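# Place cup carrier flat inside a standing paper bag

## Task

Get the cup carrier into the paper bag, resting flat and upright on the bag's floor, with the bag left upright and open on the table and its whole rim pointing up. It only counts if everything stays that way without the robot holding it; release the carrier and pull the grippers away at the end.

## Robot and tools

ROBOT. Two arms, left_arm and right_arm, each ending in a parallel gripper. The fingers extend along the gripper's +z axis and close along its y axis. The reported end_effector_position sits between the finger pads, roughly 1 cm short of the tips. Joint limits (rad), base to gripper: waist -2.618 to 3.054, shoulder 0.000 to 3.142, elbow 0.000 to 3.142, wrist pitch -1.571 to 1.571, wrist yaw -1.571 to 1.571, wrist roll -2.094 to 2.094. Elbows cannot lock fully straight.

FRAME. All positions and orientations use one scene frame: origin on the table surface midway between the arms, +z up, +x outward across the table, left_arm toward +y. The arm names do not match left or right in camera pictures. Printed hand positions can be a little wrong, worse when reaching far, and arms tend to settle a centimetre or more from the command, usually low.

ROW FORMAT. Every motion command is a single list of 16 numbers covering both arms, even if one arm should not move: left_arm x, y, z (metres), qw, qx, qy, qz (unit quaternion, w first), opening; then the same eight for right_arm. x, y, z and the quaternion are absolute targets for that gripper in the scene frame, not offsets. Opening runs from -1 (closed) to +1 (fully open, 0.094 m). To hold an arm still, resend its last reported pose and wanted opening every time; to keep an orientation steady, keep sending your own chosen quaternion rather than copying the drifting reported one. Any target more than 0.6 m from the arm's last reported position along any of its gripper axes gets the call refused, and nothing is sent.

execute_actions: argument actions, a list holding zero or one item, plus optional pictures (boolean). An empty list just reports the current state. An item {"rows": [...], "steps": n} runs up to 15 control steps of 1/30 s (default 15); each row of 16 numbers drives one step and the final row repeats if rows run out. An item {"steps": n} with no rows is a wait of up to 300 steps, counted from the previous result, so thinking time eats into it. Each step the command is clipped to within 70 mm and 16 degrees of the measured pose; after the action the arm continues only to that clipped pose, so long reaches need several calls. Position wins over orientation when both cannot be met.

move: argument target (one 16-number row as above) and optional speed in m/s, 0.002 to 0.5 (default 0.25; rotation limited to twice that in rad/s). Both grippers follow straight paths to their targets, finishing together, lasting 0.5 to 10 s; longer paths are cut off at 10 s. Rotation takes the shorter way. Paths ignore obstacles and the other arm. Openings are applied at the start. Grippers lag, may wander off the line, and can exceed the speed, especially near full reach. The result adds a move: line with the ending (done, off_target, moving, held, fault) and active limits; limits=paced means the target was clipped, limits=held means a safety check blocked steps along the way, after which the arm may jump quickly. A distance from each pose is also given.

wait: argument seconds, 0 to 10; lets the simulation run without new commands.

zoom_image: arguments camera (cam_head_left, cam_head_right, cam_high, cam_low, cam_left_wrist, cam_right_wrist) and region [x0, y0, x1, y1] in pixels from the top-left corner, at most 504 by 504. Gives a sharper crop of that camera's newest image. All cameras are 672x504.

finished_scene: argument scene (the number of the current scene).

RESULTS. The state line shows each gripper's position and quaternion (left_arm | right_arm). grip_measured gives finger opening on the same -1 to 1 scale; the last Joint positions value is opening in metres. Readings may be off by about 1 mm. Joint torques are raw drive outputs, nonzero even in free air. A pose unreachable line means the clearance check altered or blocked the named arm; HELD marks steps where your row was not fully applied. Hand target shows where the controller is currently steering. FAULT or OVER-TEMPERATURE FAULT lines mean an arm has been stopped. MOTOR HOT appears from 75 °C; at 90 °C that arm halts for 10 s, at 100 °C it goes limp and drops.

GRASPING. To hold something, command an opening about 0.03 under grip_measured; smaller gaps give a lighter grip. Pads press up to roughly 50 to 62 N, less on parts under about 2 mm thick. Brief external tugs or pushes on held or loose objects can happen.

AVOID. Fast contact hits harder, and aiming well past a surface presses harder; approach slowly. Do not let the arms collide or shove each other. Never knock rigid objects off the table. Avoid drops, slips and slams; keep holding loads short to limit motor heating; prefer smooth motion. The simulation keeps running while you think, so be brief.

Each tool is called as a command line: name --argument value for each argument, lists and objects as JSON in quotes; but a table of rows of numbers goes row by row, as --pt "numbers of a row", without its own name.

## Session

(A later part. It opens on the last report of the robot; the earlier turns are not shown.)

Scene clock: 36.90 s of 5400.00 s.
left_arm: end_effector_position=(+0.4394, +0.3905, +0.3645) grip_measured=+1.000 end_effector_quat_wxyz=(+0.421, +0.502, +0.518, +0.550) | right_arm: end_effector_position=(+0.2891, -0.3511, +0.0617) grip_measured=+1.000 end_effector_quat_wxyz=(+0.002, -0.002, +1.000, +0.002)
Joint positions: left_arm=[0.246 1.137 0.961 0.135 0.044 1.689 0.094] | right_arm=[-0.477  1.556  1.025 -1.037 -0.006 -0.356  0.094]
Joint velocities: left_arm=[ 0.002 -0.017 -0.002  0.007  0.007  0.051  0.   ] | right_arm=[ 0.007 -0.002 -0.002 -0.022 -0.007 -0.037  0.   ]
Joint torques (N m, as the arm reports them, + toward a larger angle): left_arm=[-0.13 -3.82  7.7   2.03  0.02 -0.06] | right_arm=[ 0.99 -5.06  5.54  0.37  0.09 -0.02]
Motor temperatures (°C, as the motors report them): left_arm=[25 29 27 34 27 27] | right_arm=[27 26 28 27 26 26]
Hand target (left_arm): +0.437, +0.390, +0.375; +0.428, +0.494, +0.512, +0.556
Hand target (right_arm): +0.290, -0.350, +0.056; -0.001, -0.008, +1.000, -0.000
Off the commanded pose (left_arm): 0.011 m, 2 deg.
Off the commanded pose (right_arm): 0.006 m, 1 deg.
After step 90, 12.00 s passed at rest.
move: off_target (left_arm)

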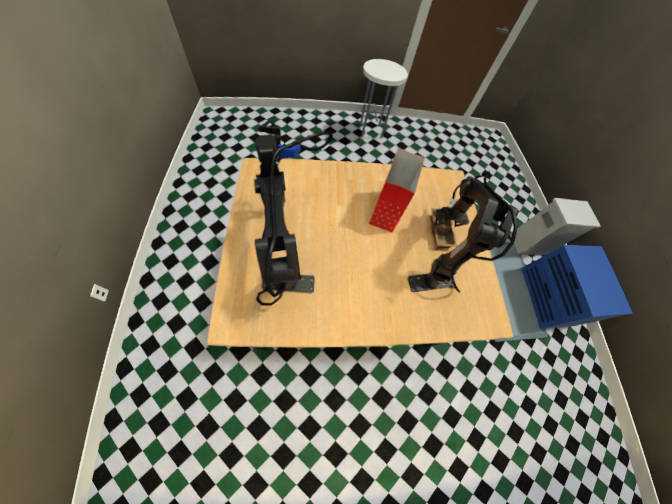

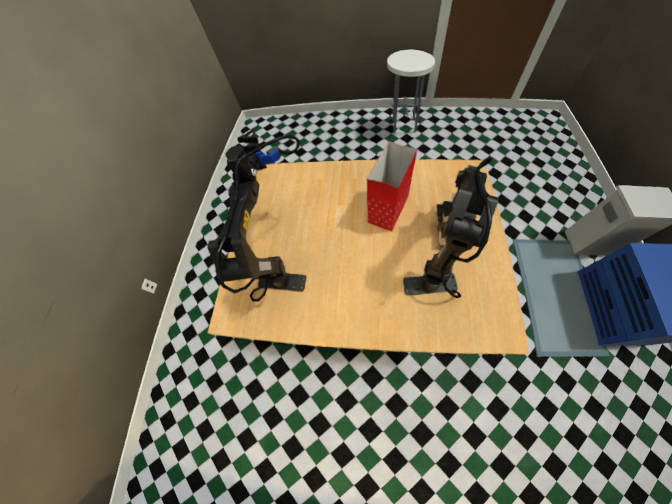

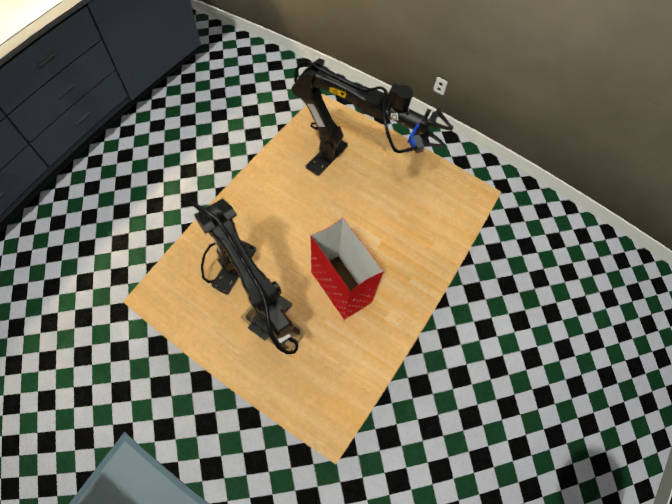

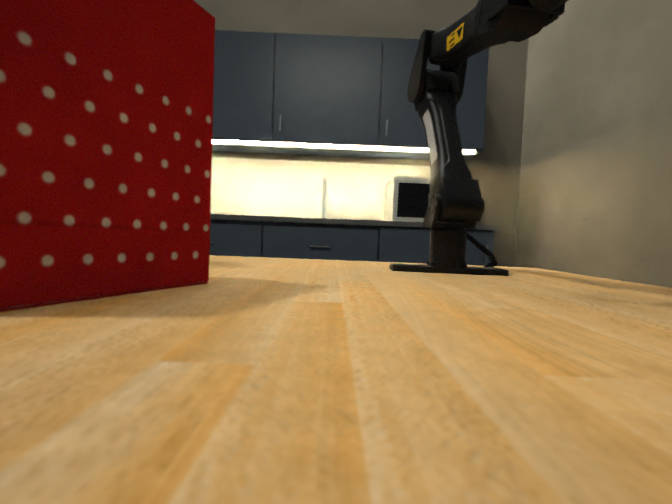

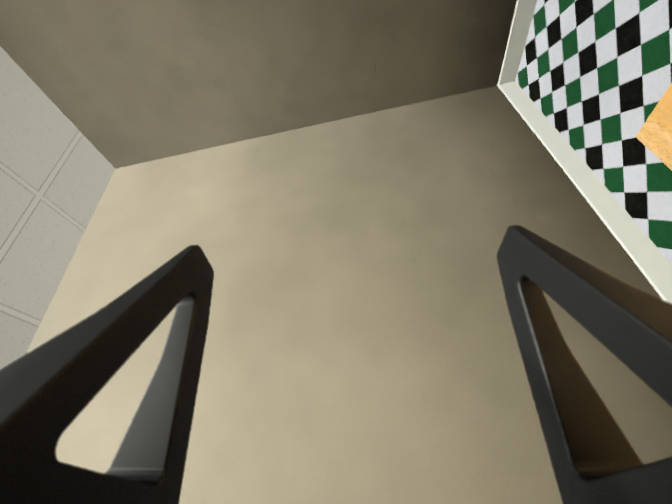

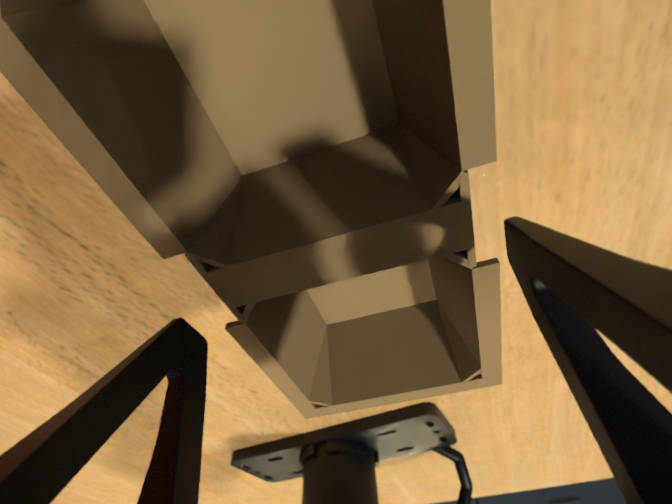

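move --target '[0.437,0.39,0.375,0.428,0.494,0.512,0.556,1,0.294,-0.352,0.026,0,-0.004,1,0,1]' --speed 0.03

move --target '[0.437,0.39,0.375,0.428,0.494,0.512,0.556,1,0.294,-0.352,0.026,0,-0.004,1,0,0.56]'

Scene clock: 41.20 s of 5400.00 s.
left_arm: end_effector_position=(+0.4394, +0.3905, +0.3645) grip_measured=+1.000 end_effector_quat_wxyz=(+0.421, +0.502, +0.518, +0.550) | right_arm: end_effector_position=(+0.2925, -0.3524, +0.0319) grip_measured=+1.000 end_effector_quat_wxyz=(+0.001, -0.002, +1.000, +0.003)
Joint positions: left_arm=[0.246 1.137 0.961 0.135 0.044 1.689 0.094] | right_arm=[-0.477  1.612  0.956 -0.913 -0.006 -0.356  0.094]
Joint velocities: left_arm=[-0.017 -0.002  0.007 -0.022 -0.022 -0.051  0.   ] | right_arm=[-0.007  0.007 -0.007 -0.022 -0.051 -0.051  0.   ]
Joint torques (N m, as the arm reports them, + toward a larger angle): left_arm=[-0.07 -3.75  7.64  2.05  0.02 -0.07] | right_arm=[ 0.7  -5.4   5.25  0.4   0.08  0.04]
Motor temperatures (°C, as the motors report them): left_arm=[25 29 27 34 27 27] | right_arm=[27 26 28 27 26 26]
Hand target (left_arm): +0.437, +0.390, +0.375; +0.428, +0.494, +0.512, +0.556
Hand target (right_arm): +0.293, -0.352, +0.026; -0.000, -0.004, +1.000, +0.000
Off the commanded pose (left_arm): 0.011 m, 2 deg.
Off the commanded pose (right_arm): 0.006 m, 0 deg.
move: off_target (left_arm)

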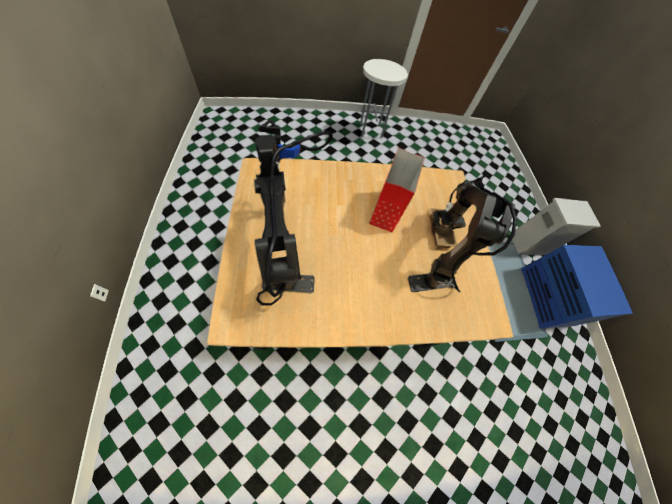

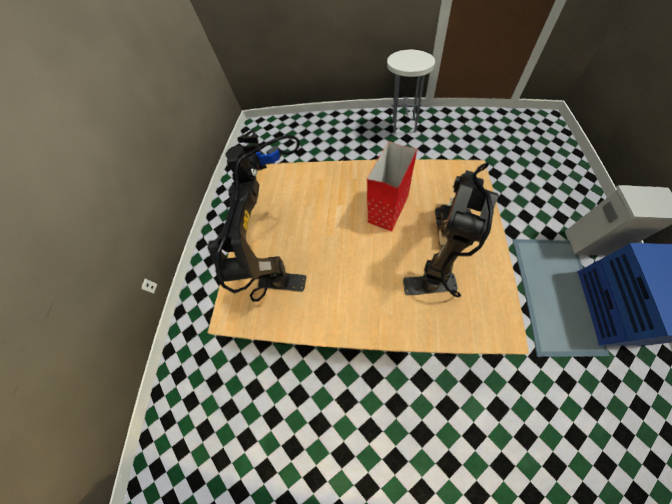

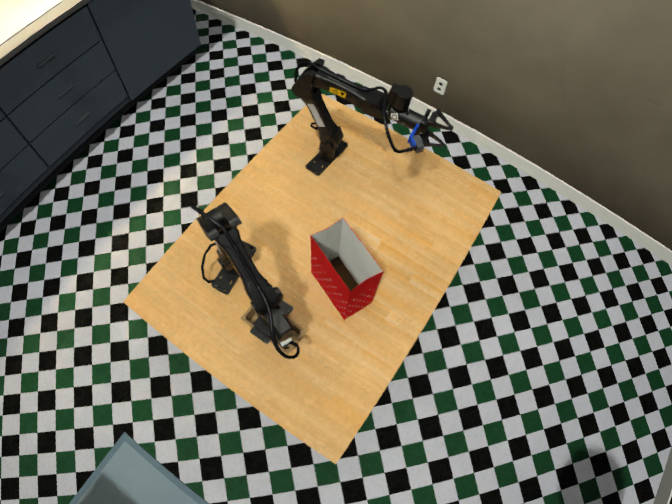

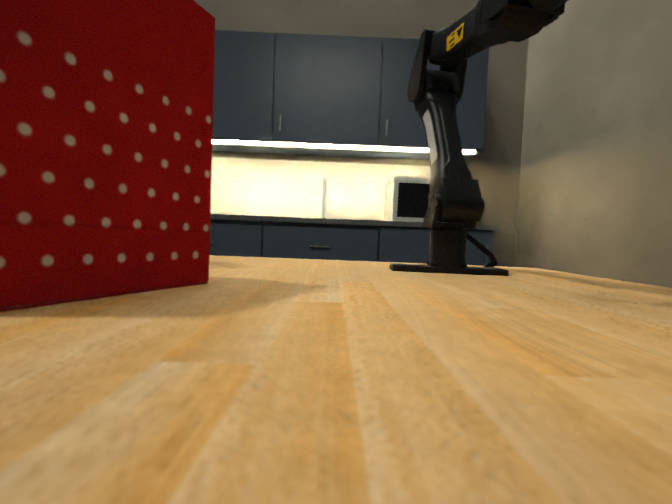

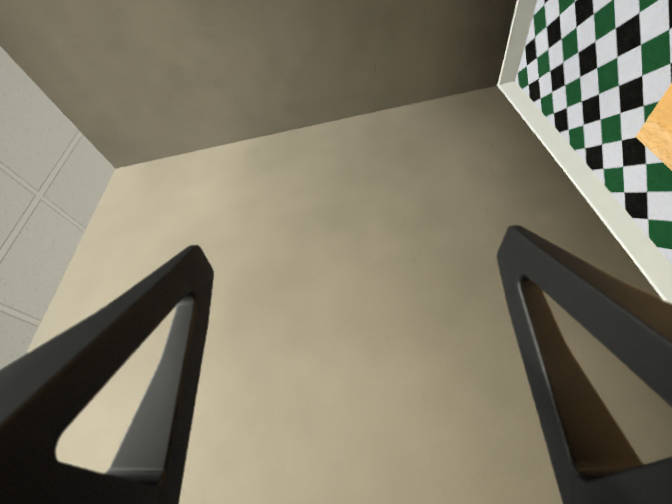

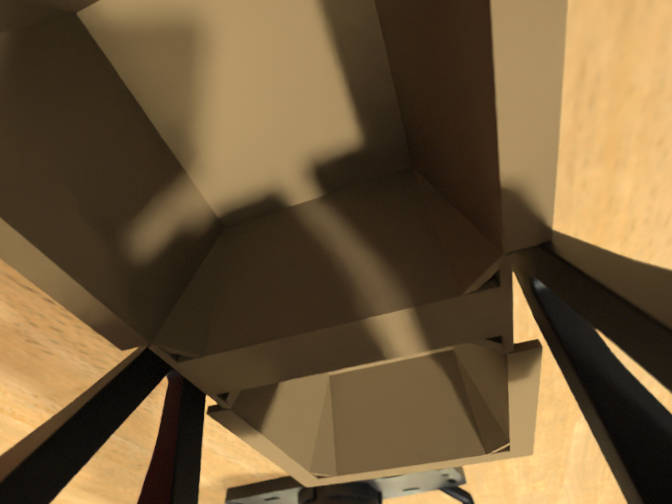

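Scene clock: 41.90 s of 5400.00 s.
left_arm: end_effector_position=(+0.4394, +0.3905, +0.3645) grip_measured=+1.000 end_effector_quat_wxyz=(+0.421, +0.502, +0.518, +0.550) | right_arm: end_effector_position=(+0.2930, -0.3526, +0.0319) grip_measured=+0.763 end_effector_quat_wxyz=(+0.003, -0.002, +1.000, +0.002)
Joint positions: left_arm=[0.246 1.137 0.961 0.135 0.044 1.689 0.094] | right_arm=[-0.477  1.612  0.956 -0.911 -0.006 -0.356  0.083]
Joint velocities: left_arm=[ 0.007  0.002  0.002 -0.066 -0.051 -0.007  0.   ] | right_arm=[-0.002 -0.017  0.002 -0.051 -0.022  0.022  0.   ]
Joint torques (N m, as the arm reports them, + toward a larger angle): left_arm=[-0.13 -3.74  7.61  2.03  0.01 -0.08] | right_arm=[ 0.7  -5.18  5.47  0.41  0.08  0.03]
Motor temperatures (°C, as the motors report them): left_arm=[25 29 27 34 27 27] | right_arm=[27 26 28 27 26 26]
Hand target (left_arm): +0.437, +0.390, +0.375; +0.428, +0.494, +0.513, +0.556
Hand target (right_arm): +0.294, -0.352, +0.026; -0.000, -0.004, +1.000, +0.000
Off the commanded pose (left_arm): 0.011 m, 2 deg.
Off the commanded pose (right_arm): 0.006 m, 0 deg.
move: off_target (left_arm)

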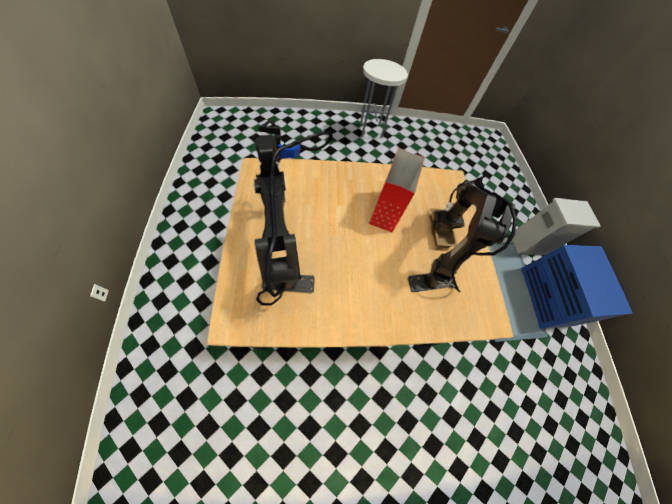

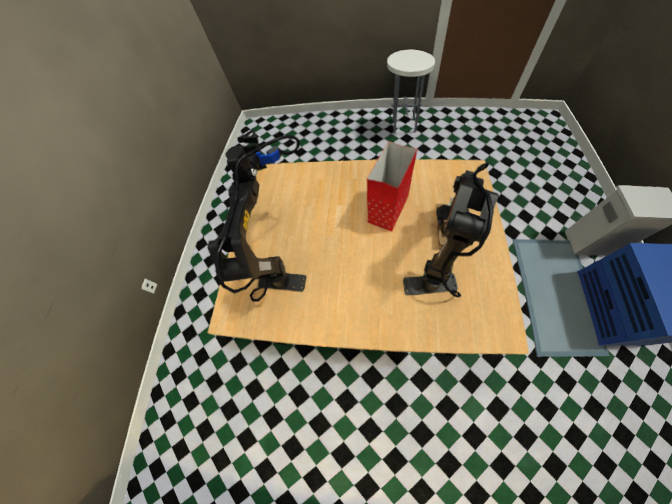

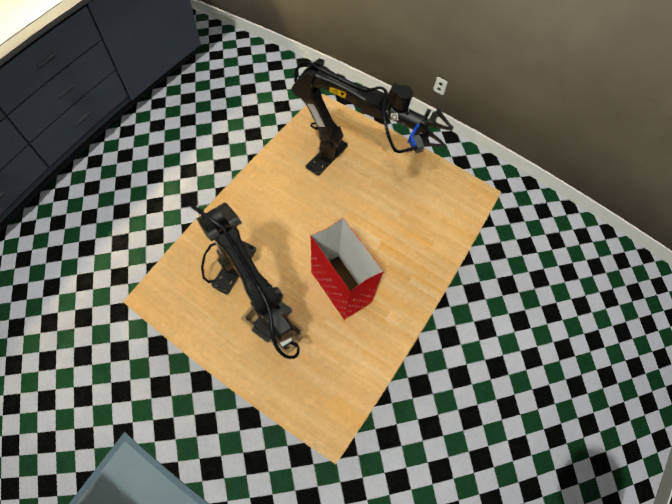

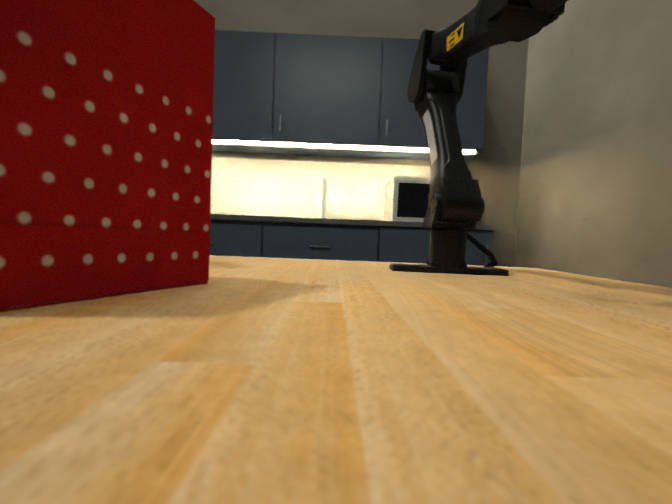

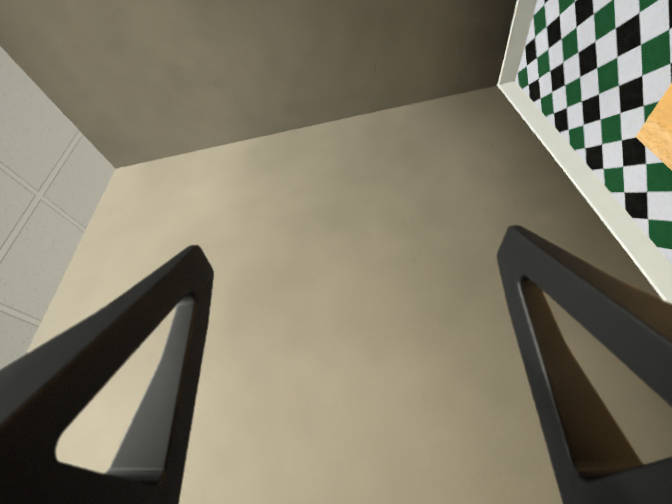

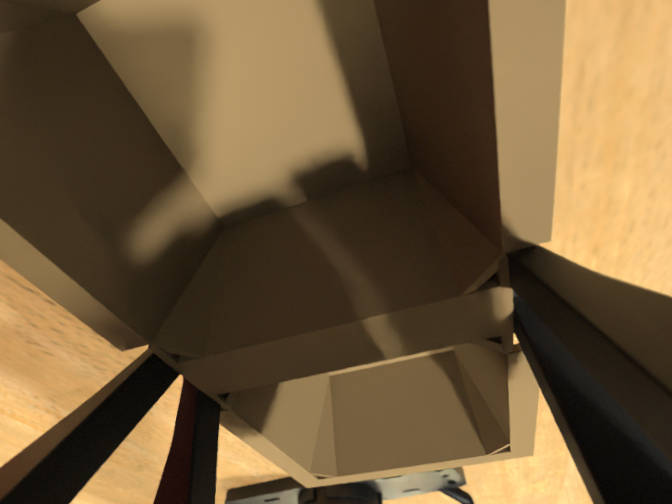

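move --target '[0.437,0.39,0.375,0.428,0.494,0.512,0.556,1,0.35,-0.34,0.42,0.477,0.159,0.86,-0.088,0.72]' --speed 0.2

move --target '[0.437,0.39,0.375,0.428,0.494,0.512,0.556,1,0.385,-0.10,0.41,0.477,0.159,0.86,-0.088,0.72]' --speed 0.15

zoom_image --camera "cam_head_left" --region '[330,90,510,250]'

zoom_image --camera "cam_high" --region '[260,160,440,330]'

Scene clock: 48.77 s of 5400.00 s.
left_arm: end_effector_position=(+0.4394, +0.3905, +0.3645) grip_measured=+1.000 end_effector_quat_wxyz=(+0.421, +0.502, +0.518, +0.550) | right_arm: end_effector_position=(+0.3538, -0.3425, +0.4090) grip_measured=+0.763 end_effector_quat_wxyz=(+0.466, +0.150, +0.868, -0.083)
Joint positions: left_arm=[0.246 1.137 0.961 0.135 0.044 1.689 0.094] | right_arm=[-0.295  1.238  1.784 -1.138  0.148  0.095  0.083]
Joint velocities: left_arm=[-0.002 -0.002  0.027 -0.11  -0.007 -0.007  0.   ] | right_arm=[ 0.007 -0.002  0.002  0.037  0.007 -0.022 -0.   ]
Joint torques (N m, as the arm reports them, + toward a larger angle): left_arm=[-0.02 -3.81  7.72  2.03  0.04 -0.1 ] | right_arm=[ 1.12 -1.63  8.81  1.87  0.2   0.05]
Motor temperatures (°C, as the motors report them): left_arm=[25 29 27 35 27 27] | right_arm=[27 26 28 27 26 26]
Hand target (left_arm): +0.437, +0.390, +0.375; +0.428, +0.494, +0.512, +0.556
Hand target (right_arm): +0.357, -0.342, +0.418; +0.477, +0.150, +0.862, -0.085
Off the commanded pose (left_arm): 0.011 m, 2 deg.
Off the commanded pose (right_arm): 0.012 m, 2 deg.
After step 90, 0.60 s passed at rest.
move: off_target (left_arm, right_arm)

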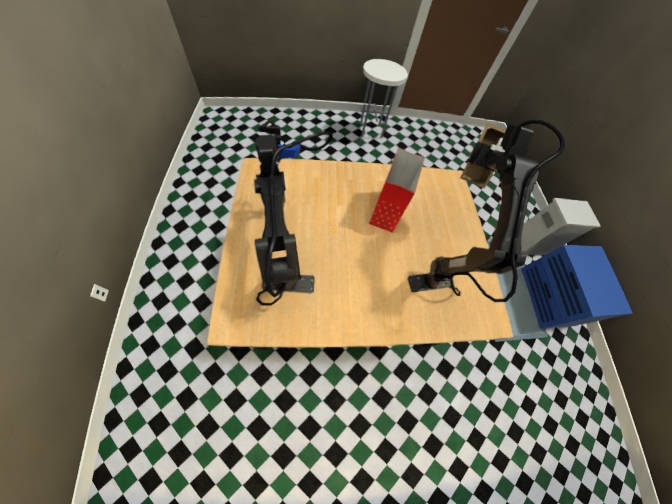

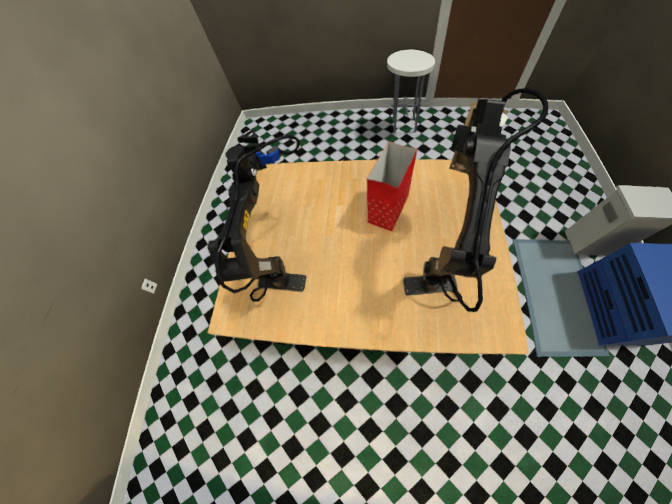

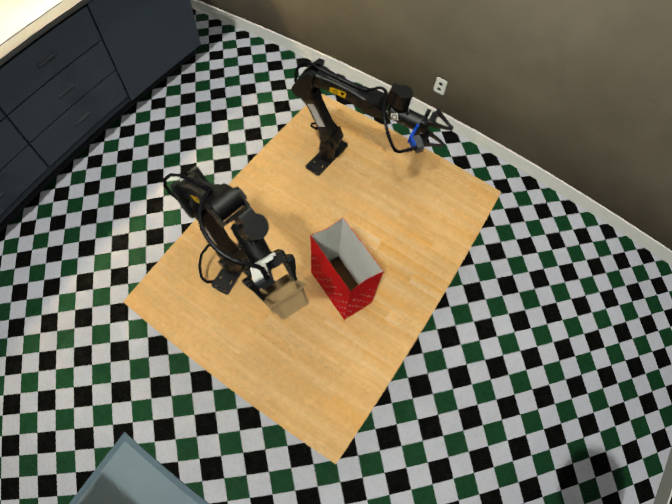

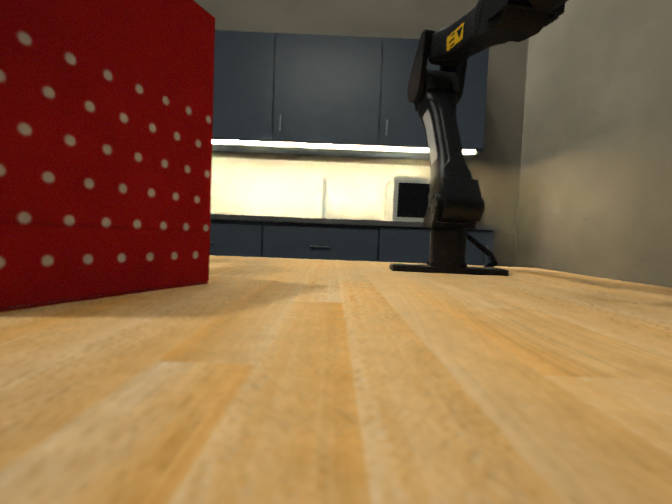

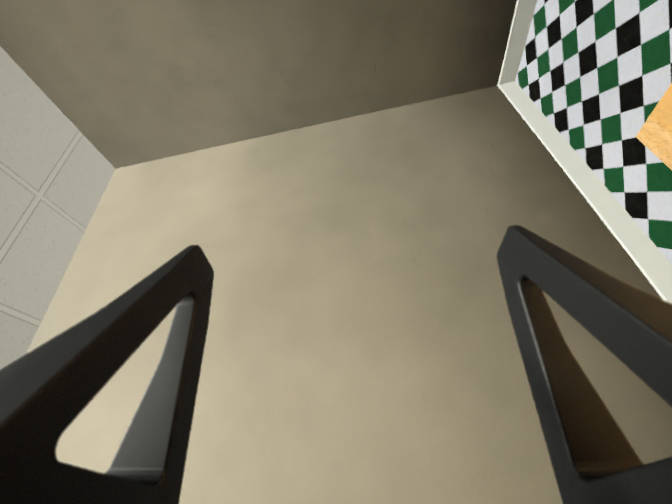

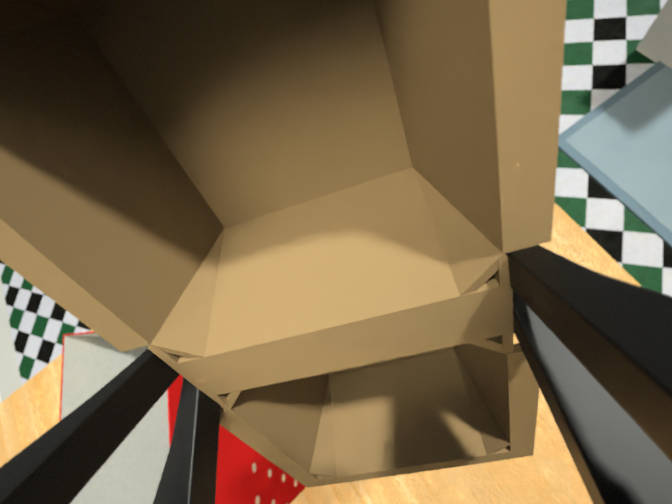

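Scene clock: 50.90 s of 5400.00 s.
left_arm: end_effector_position=(+0.4394, +0.3905, +0.3645) grip_measured=+1.000 end_effector_quat_wxyz=(+0.421, +0.502, +0.518, +0.550) | right_arm: end_effector_position=(+0.3840, -0.0939, +0.3985) grip_measured=+0.763 end_effector_quat_wxyz=(+0.478, +0.142, +0.863, -0.081)
Joint positions: left_arm=[0.246 1.137 0.961 0.135 0.044 1.689 0.094] | right_arm=[ 0.715  1.786  2.32  -1.55   0.897  0.894  0.083]
Joint velocities: left_arm=[-0.007 -0.002  0.022  0.051  0.022 -0.022  0.   ] | right_arm=[-0.002  0.012 -0.002  0.051 -0.051 -0.007  0.   ]
Joint torques (N m, as the arm reports them, + toward a larger angle): left_arm=[-0.05 -3.8   7.77  2.04  0.05 -0.07] | right_arm=[ 0.64 -7.46  8.7   0.91  0.8   0.05]
Motor temperatures (°C, as the motors report them): left_arm=[25 29 27 35 27 27] | right_arm=[27 26 29 28 26 26]
Hand target (left_arm): +0.437, +0.390, +0.375; +0.428, +0.494, +0.513, +0.556
Hand target (right_arm): +0.382, -0.098, +0.409; +0.490, +0.148, +0.855, -0.084
Off the commanded pose (left_arm): 0.011 m, 2 deg.
Off the commanded pose (right_arm): 0.013 m, 2 deg.
joint sent to its limit (right arm) — the command would take joint 4 (wrist pitch) past its lower limit, so that joint was sent only as far as its limit.
move: off_target (left_arm, right_arm)

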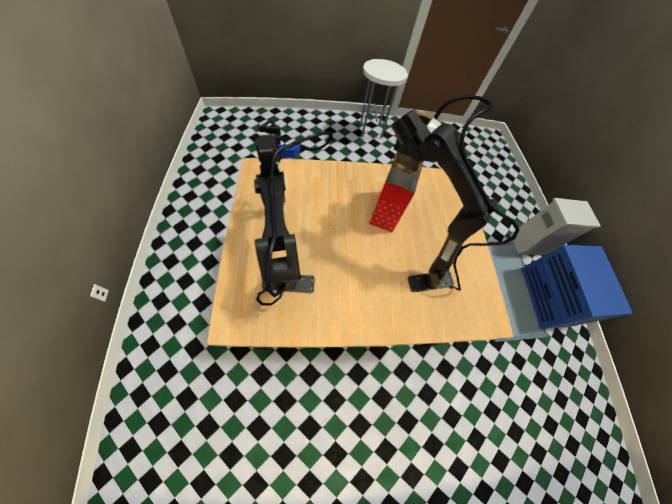

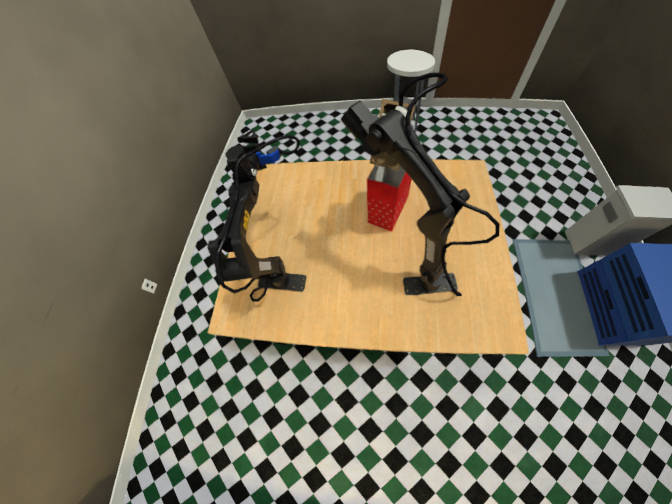

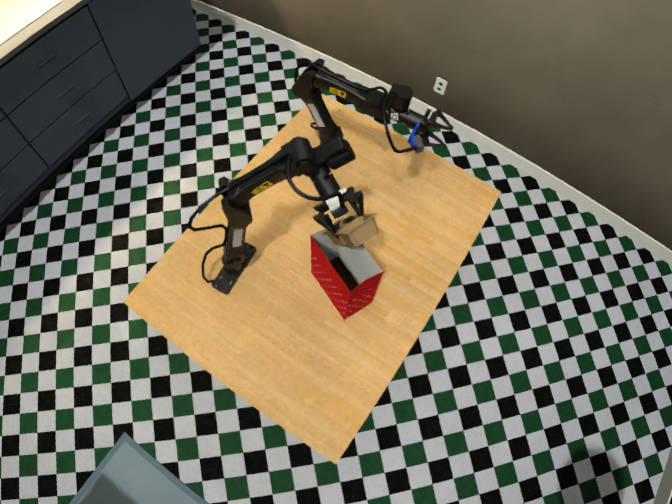

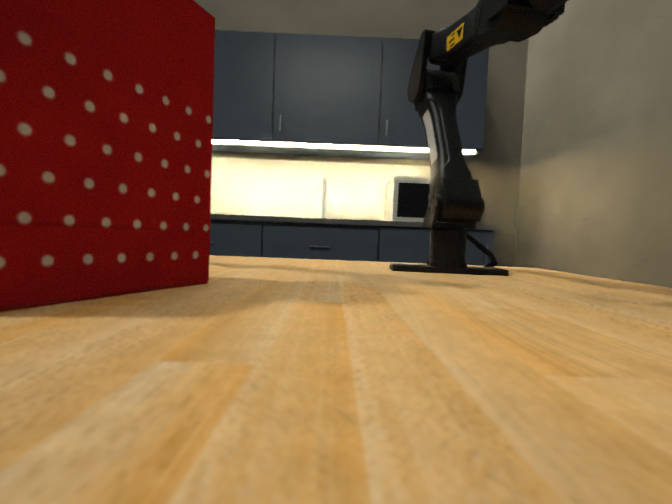

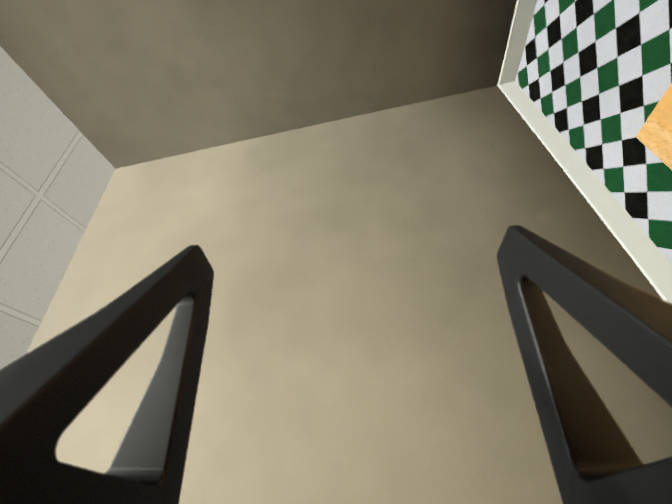

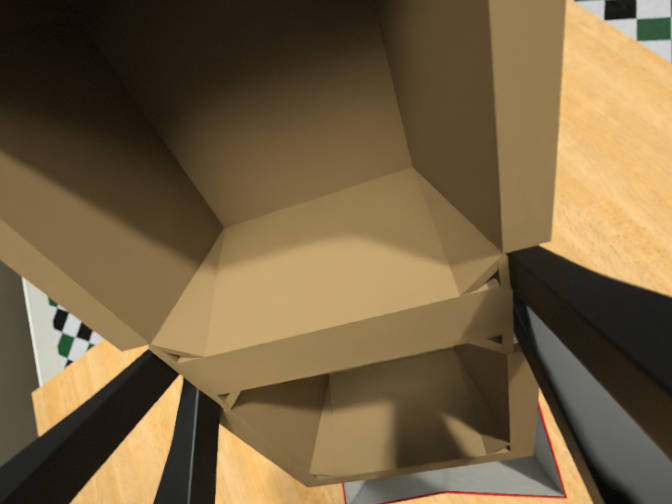

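Region (330, 90, 510, 250) of cam_head_left's 672x504 image, scaled by 2.800, with more detail than that image has.

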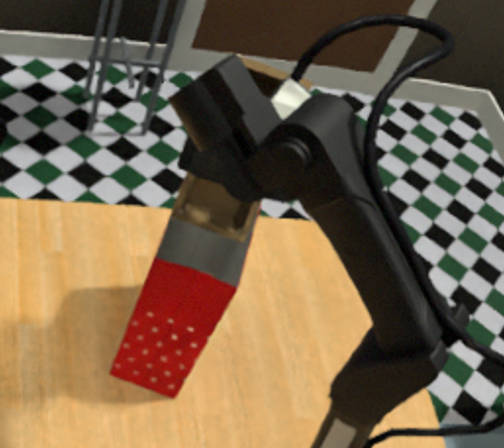

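Region (260, 160, 440, 330) of cam_high's 672x504 image, scaled by 2.800, with more detail than that image has.

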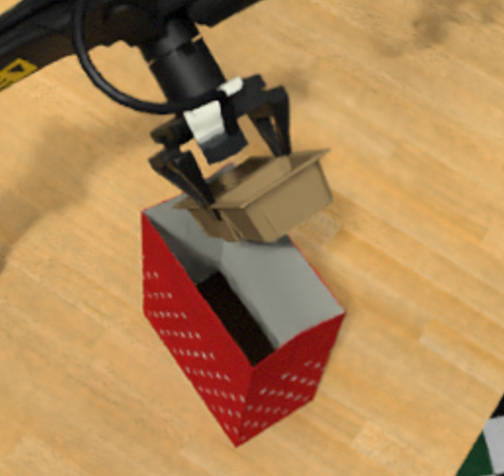

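move --target '[0.437,0.39,0.375,0.428,0.494,0.512,0.556,1,0.378,-0.113,0.35,0.445,0.17,0.875,-0.087,0.72]' --speed 0.06

zoom_image --camera "cam_high" --region '[260,160,440,330]'

Scene clock: 56.73 s of 5400.00 s.
left_arm: end_effector_position=(+0.4394, +0.3905, +0.3645) grip_measured=+1.000 end_effector_quat_wxyz=(+0.421, +0.502, +0.518, +0.550) | right_arm: end_effector_position=(+0.3779, -0.1054, +0.3415) grip_measured=+0.763 end_effector_quat_wxyz=(+0.433, +0.157, +0.883, -0.093)
Joint positions: left_arm=[0.246 1.137 0.961 0.135 0.044 1.689 0.094] | right_arm=[ 0.685  1.675  1.985 -1.438  0.833  0.964  0.083]
Joint velocities: left_arm=[-0.007  0.002 -0.007  0.022 -0.037  0.037  0.   ] | right_arm=[-0.012  0.017 -0.007 -0.007 -0.022 -0.066  0.   ]
Joint torques (N m, as the arm reports them, + toward a larger angle): left_arm=[-0.09 -3.83  7.72  2.03  0.01 -0.07] | right_arm=[-1.01 -9.64  5.23  1.08  0.56  0.04]
Motor temperatures (°C, as the motors report them): left_arm=[25 29 27 35 27 27] | right_arm=[27 27 29 28 26 26]
Hand target (left_arm): +0.437, +0.390, +0.375; +0.428, +0.494, +0.512, +0.556
Hand target (right_arm): +0.377, -0.114, +0.350; +0.444, +0.171, +0.875, -0.087
Off the commanded pose (left_arm): 0.011 m, 2 deg.
Off the commanded pose (right_arm): 0.011 m, 2 deg.
After step 90, 1.47 s passed at rest.
move: off_target (left_arm, right_arm)

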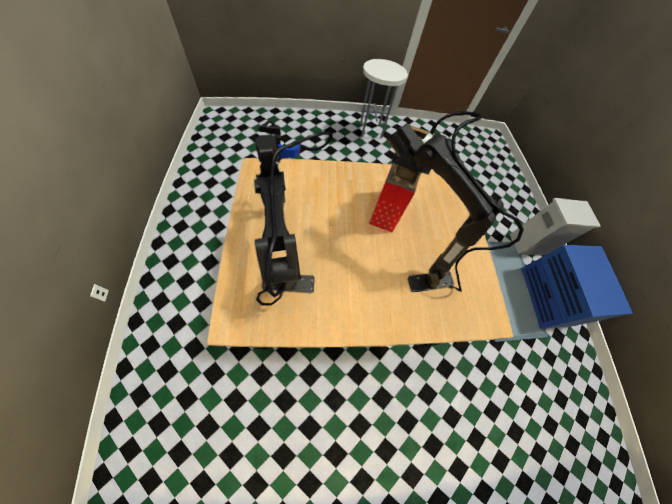

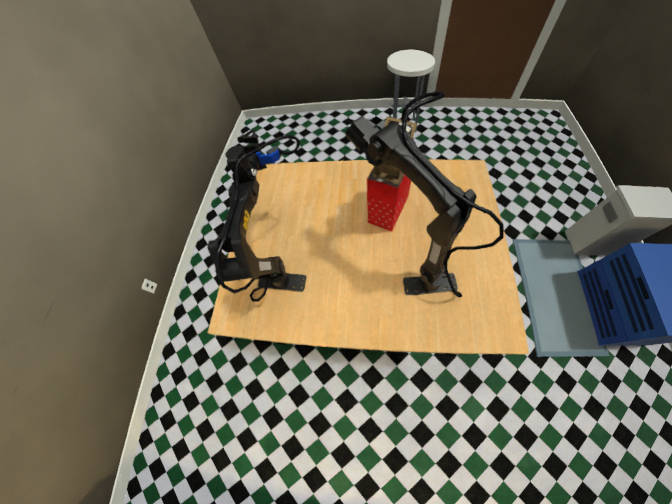

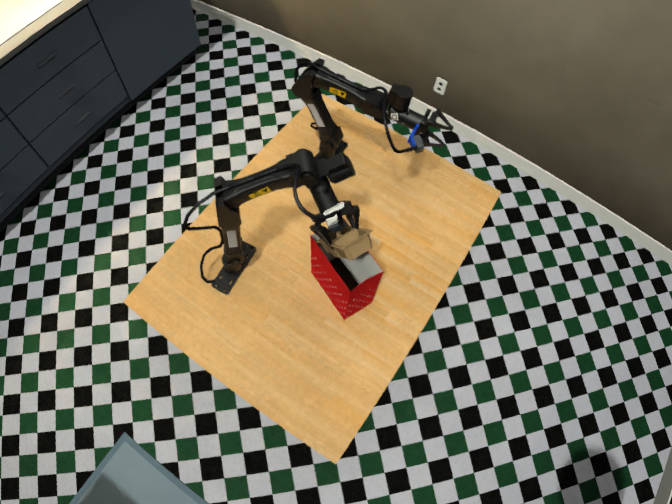

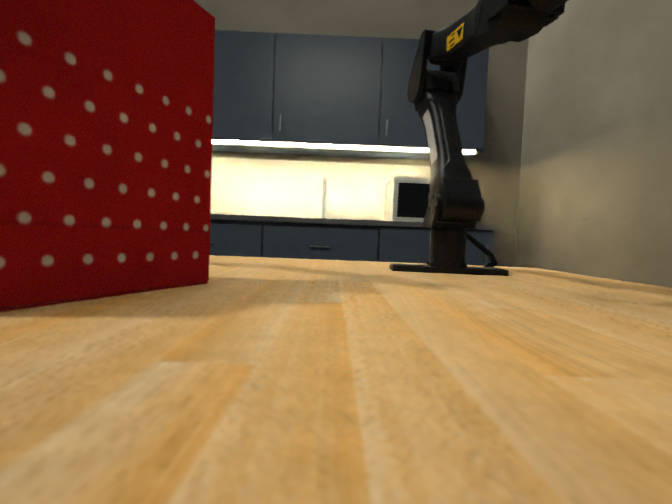

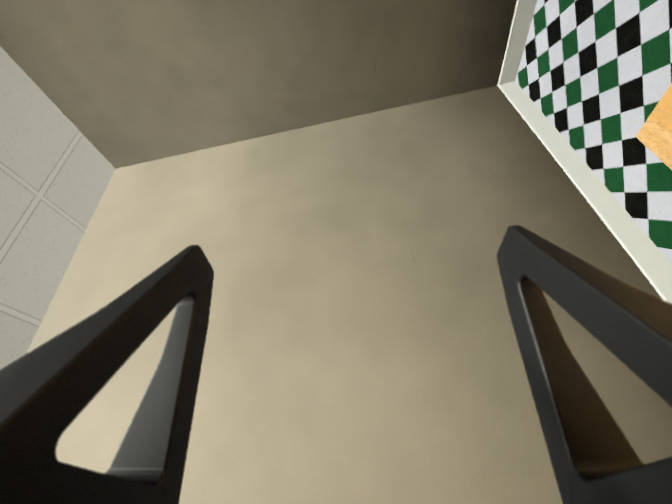

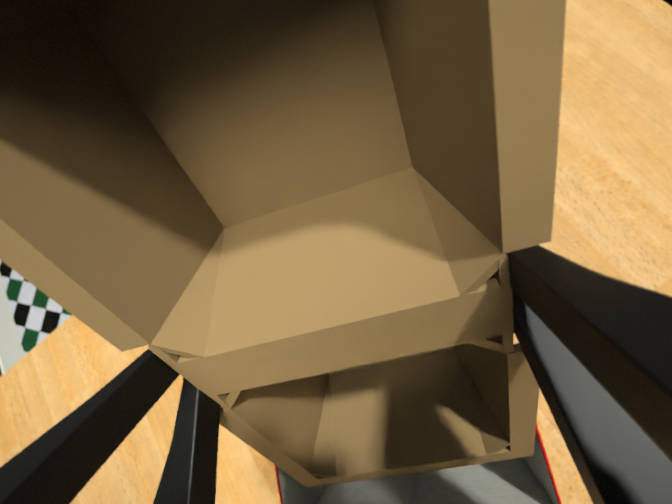

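Region (260, 160, 440, 330) of cam_high's 672x504 image, scaled by 2.800, with more detail than that image has.

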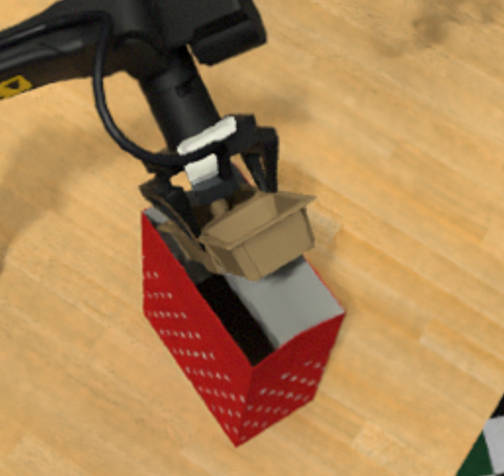

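move --target '[0.437,0.39,0.375,0.428,0.494,0.512,0.556,1,0.382,-0.11,0.275,0.335,0.18,0.922,-0.065,0.72]' --speed 0.06

zoom_image --camera "cam_high" --region '[260,160,440,330]'

Scene clock: 61.73 s of 5400.00 s.
left_arm: end_effector_position=(+0.4394, +0.3905, +0.3645) grip_measured=+1.000 end_effector_quat_wxyz=(+0.421, +0.502, +0.518, +0.550) | right_arm: end_effector_position=(+0.3786, -0.1059, +0.2717) grip_measured=+0.763 end_effector_quat_wxyz=(+0.326, +0.172, +0.927, -0.068)
Joint positions: left_arm=[0.246 1.137 0.961 0.135 0.044 1.689 0.094] | right_arm=[ 0.592  1.675  1.821 -1.371  0.597  0.976  0.083]
Joint velocities: left_arm=[ 0.012 -0.002 -0.002  0.007 -0.007  0.051  0.   ] | right_arm=[-0.012 -0.032 -0.007  0.022 -0.051 -0.051  0.   ]
Joint torques (N m, as the arm reports them, + toward a larger angle): left_arm=[ 0.04 -3.63  7.74  2.06  0.02 -0.05] | right_arm=[-0.99 -8.84  5.76  0.96  0.47  0.03]
Motor temperatures (°C, as the motors report them): left_arm=[25 29 27 35 27 27] | right_arm=[27 27 28 28 26 26]
Hand target (left_arm): +0.437, +0.390, +0.375; +0.428, +0.494, +0.513, +0.556
Hand target (right_arm): +0.381, -0.111, +0.275; +0.334, +0.182, +0.923, -0.065
Off the commanded pose (left_arm): 0.011 m, 2 deg.
Off the commanded pose (right_arm): 0.006 m, 2 deg.
move: off_target (left_arm)

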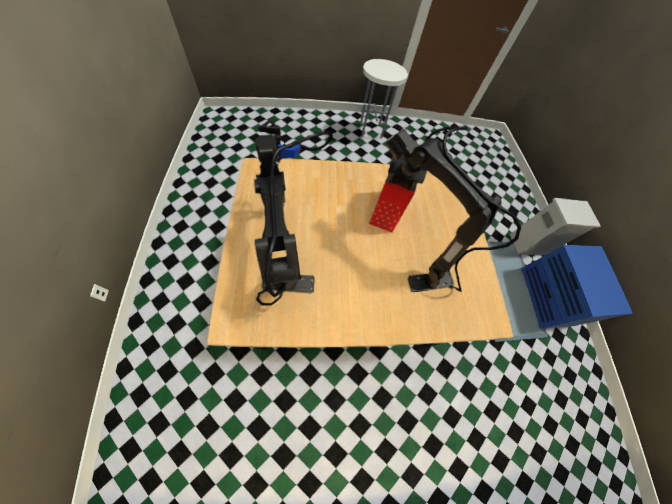

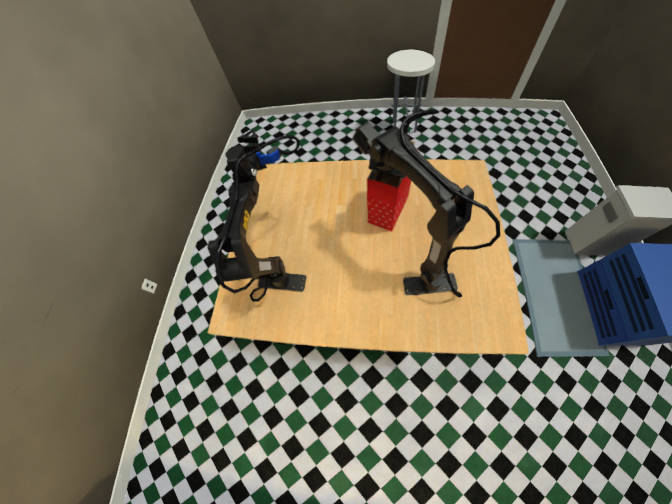

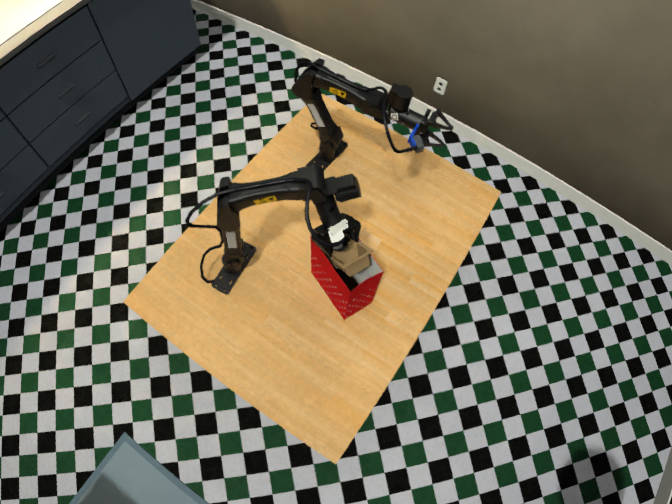

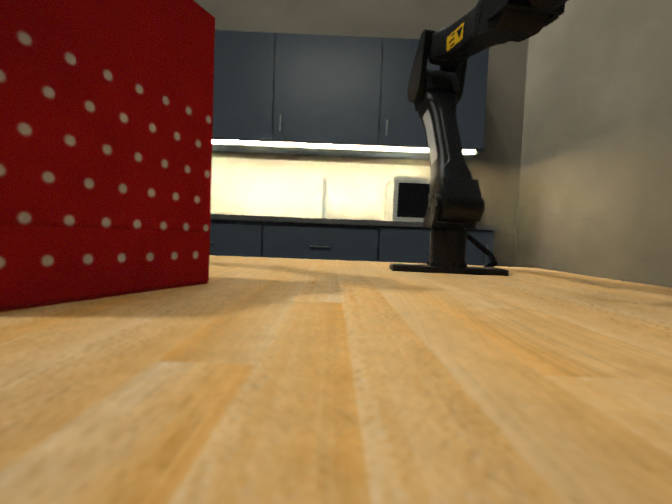

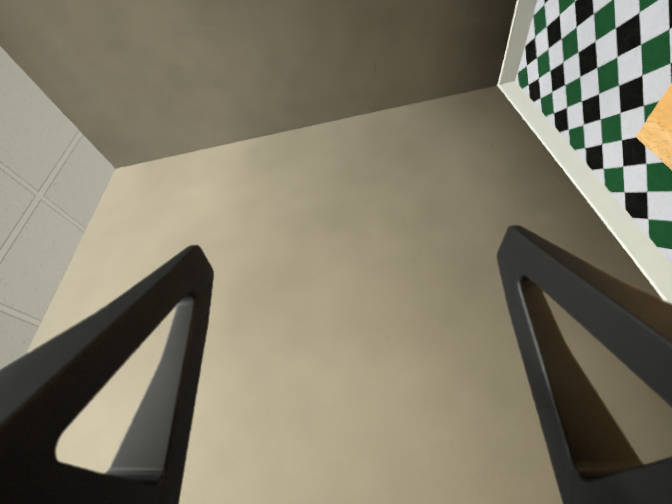

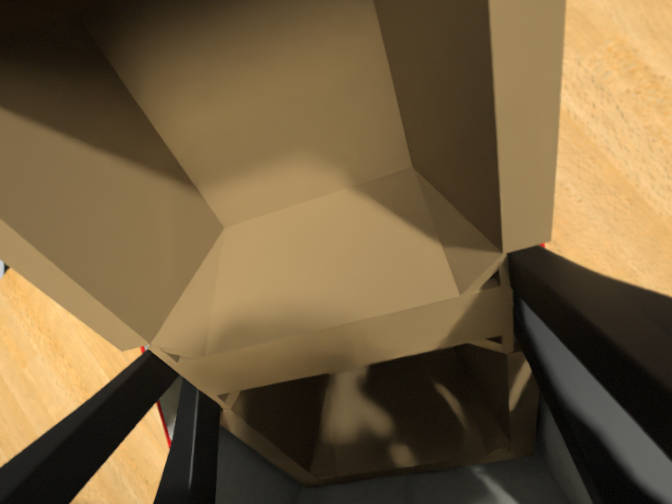

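Region (260, 160, 440, 330) of cam_high's 672x504 image, scaled by 2.800, with more detail than that image has.

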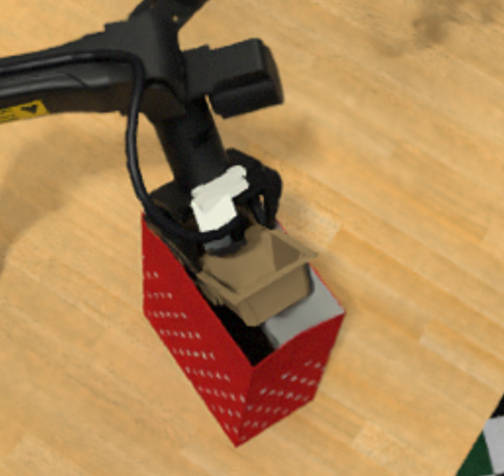

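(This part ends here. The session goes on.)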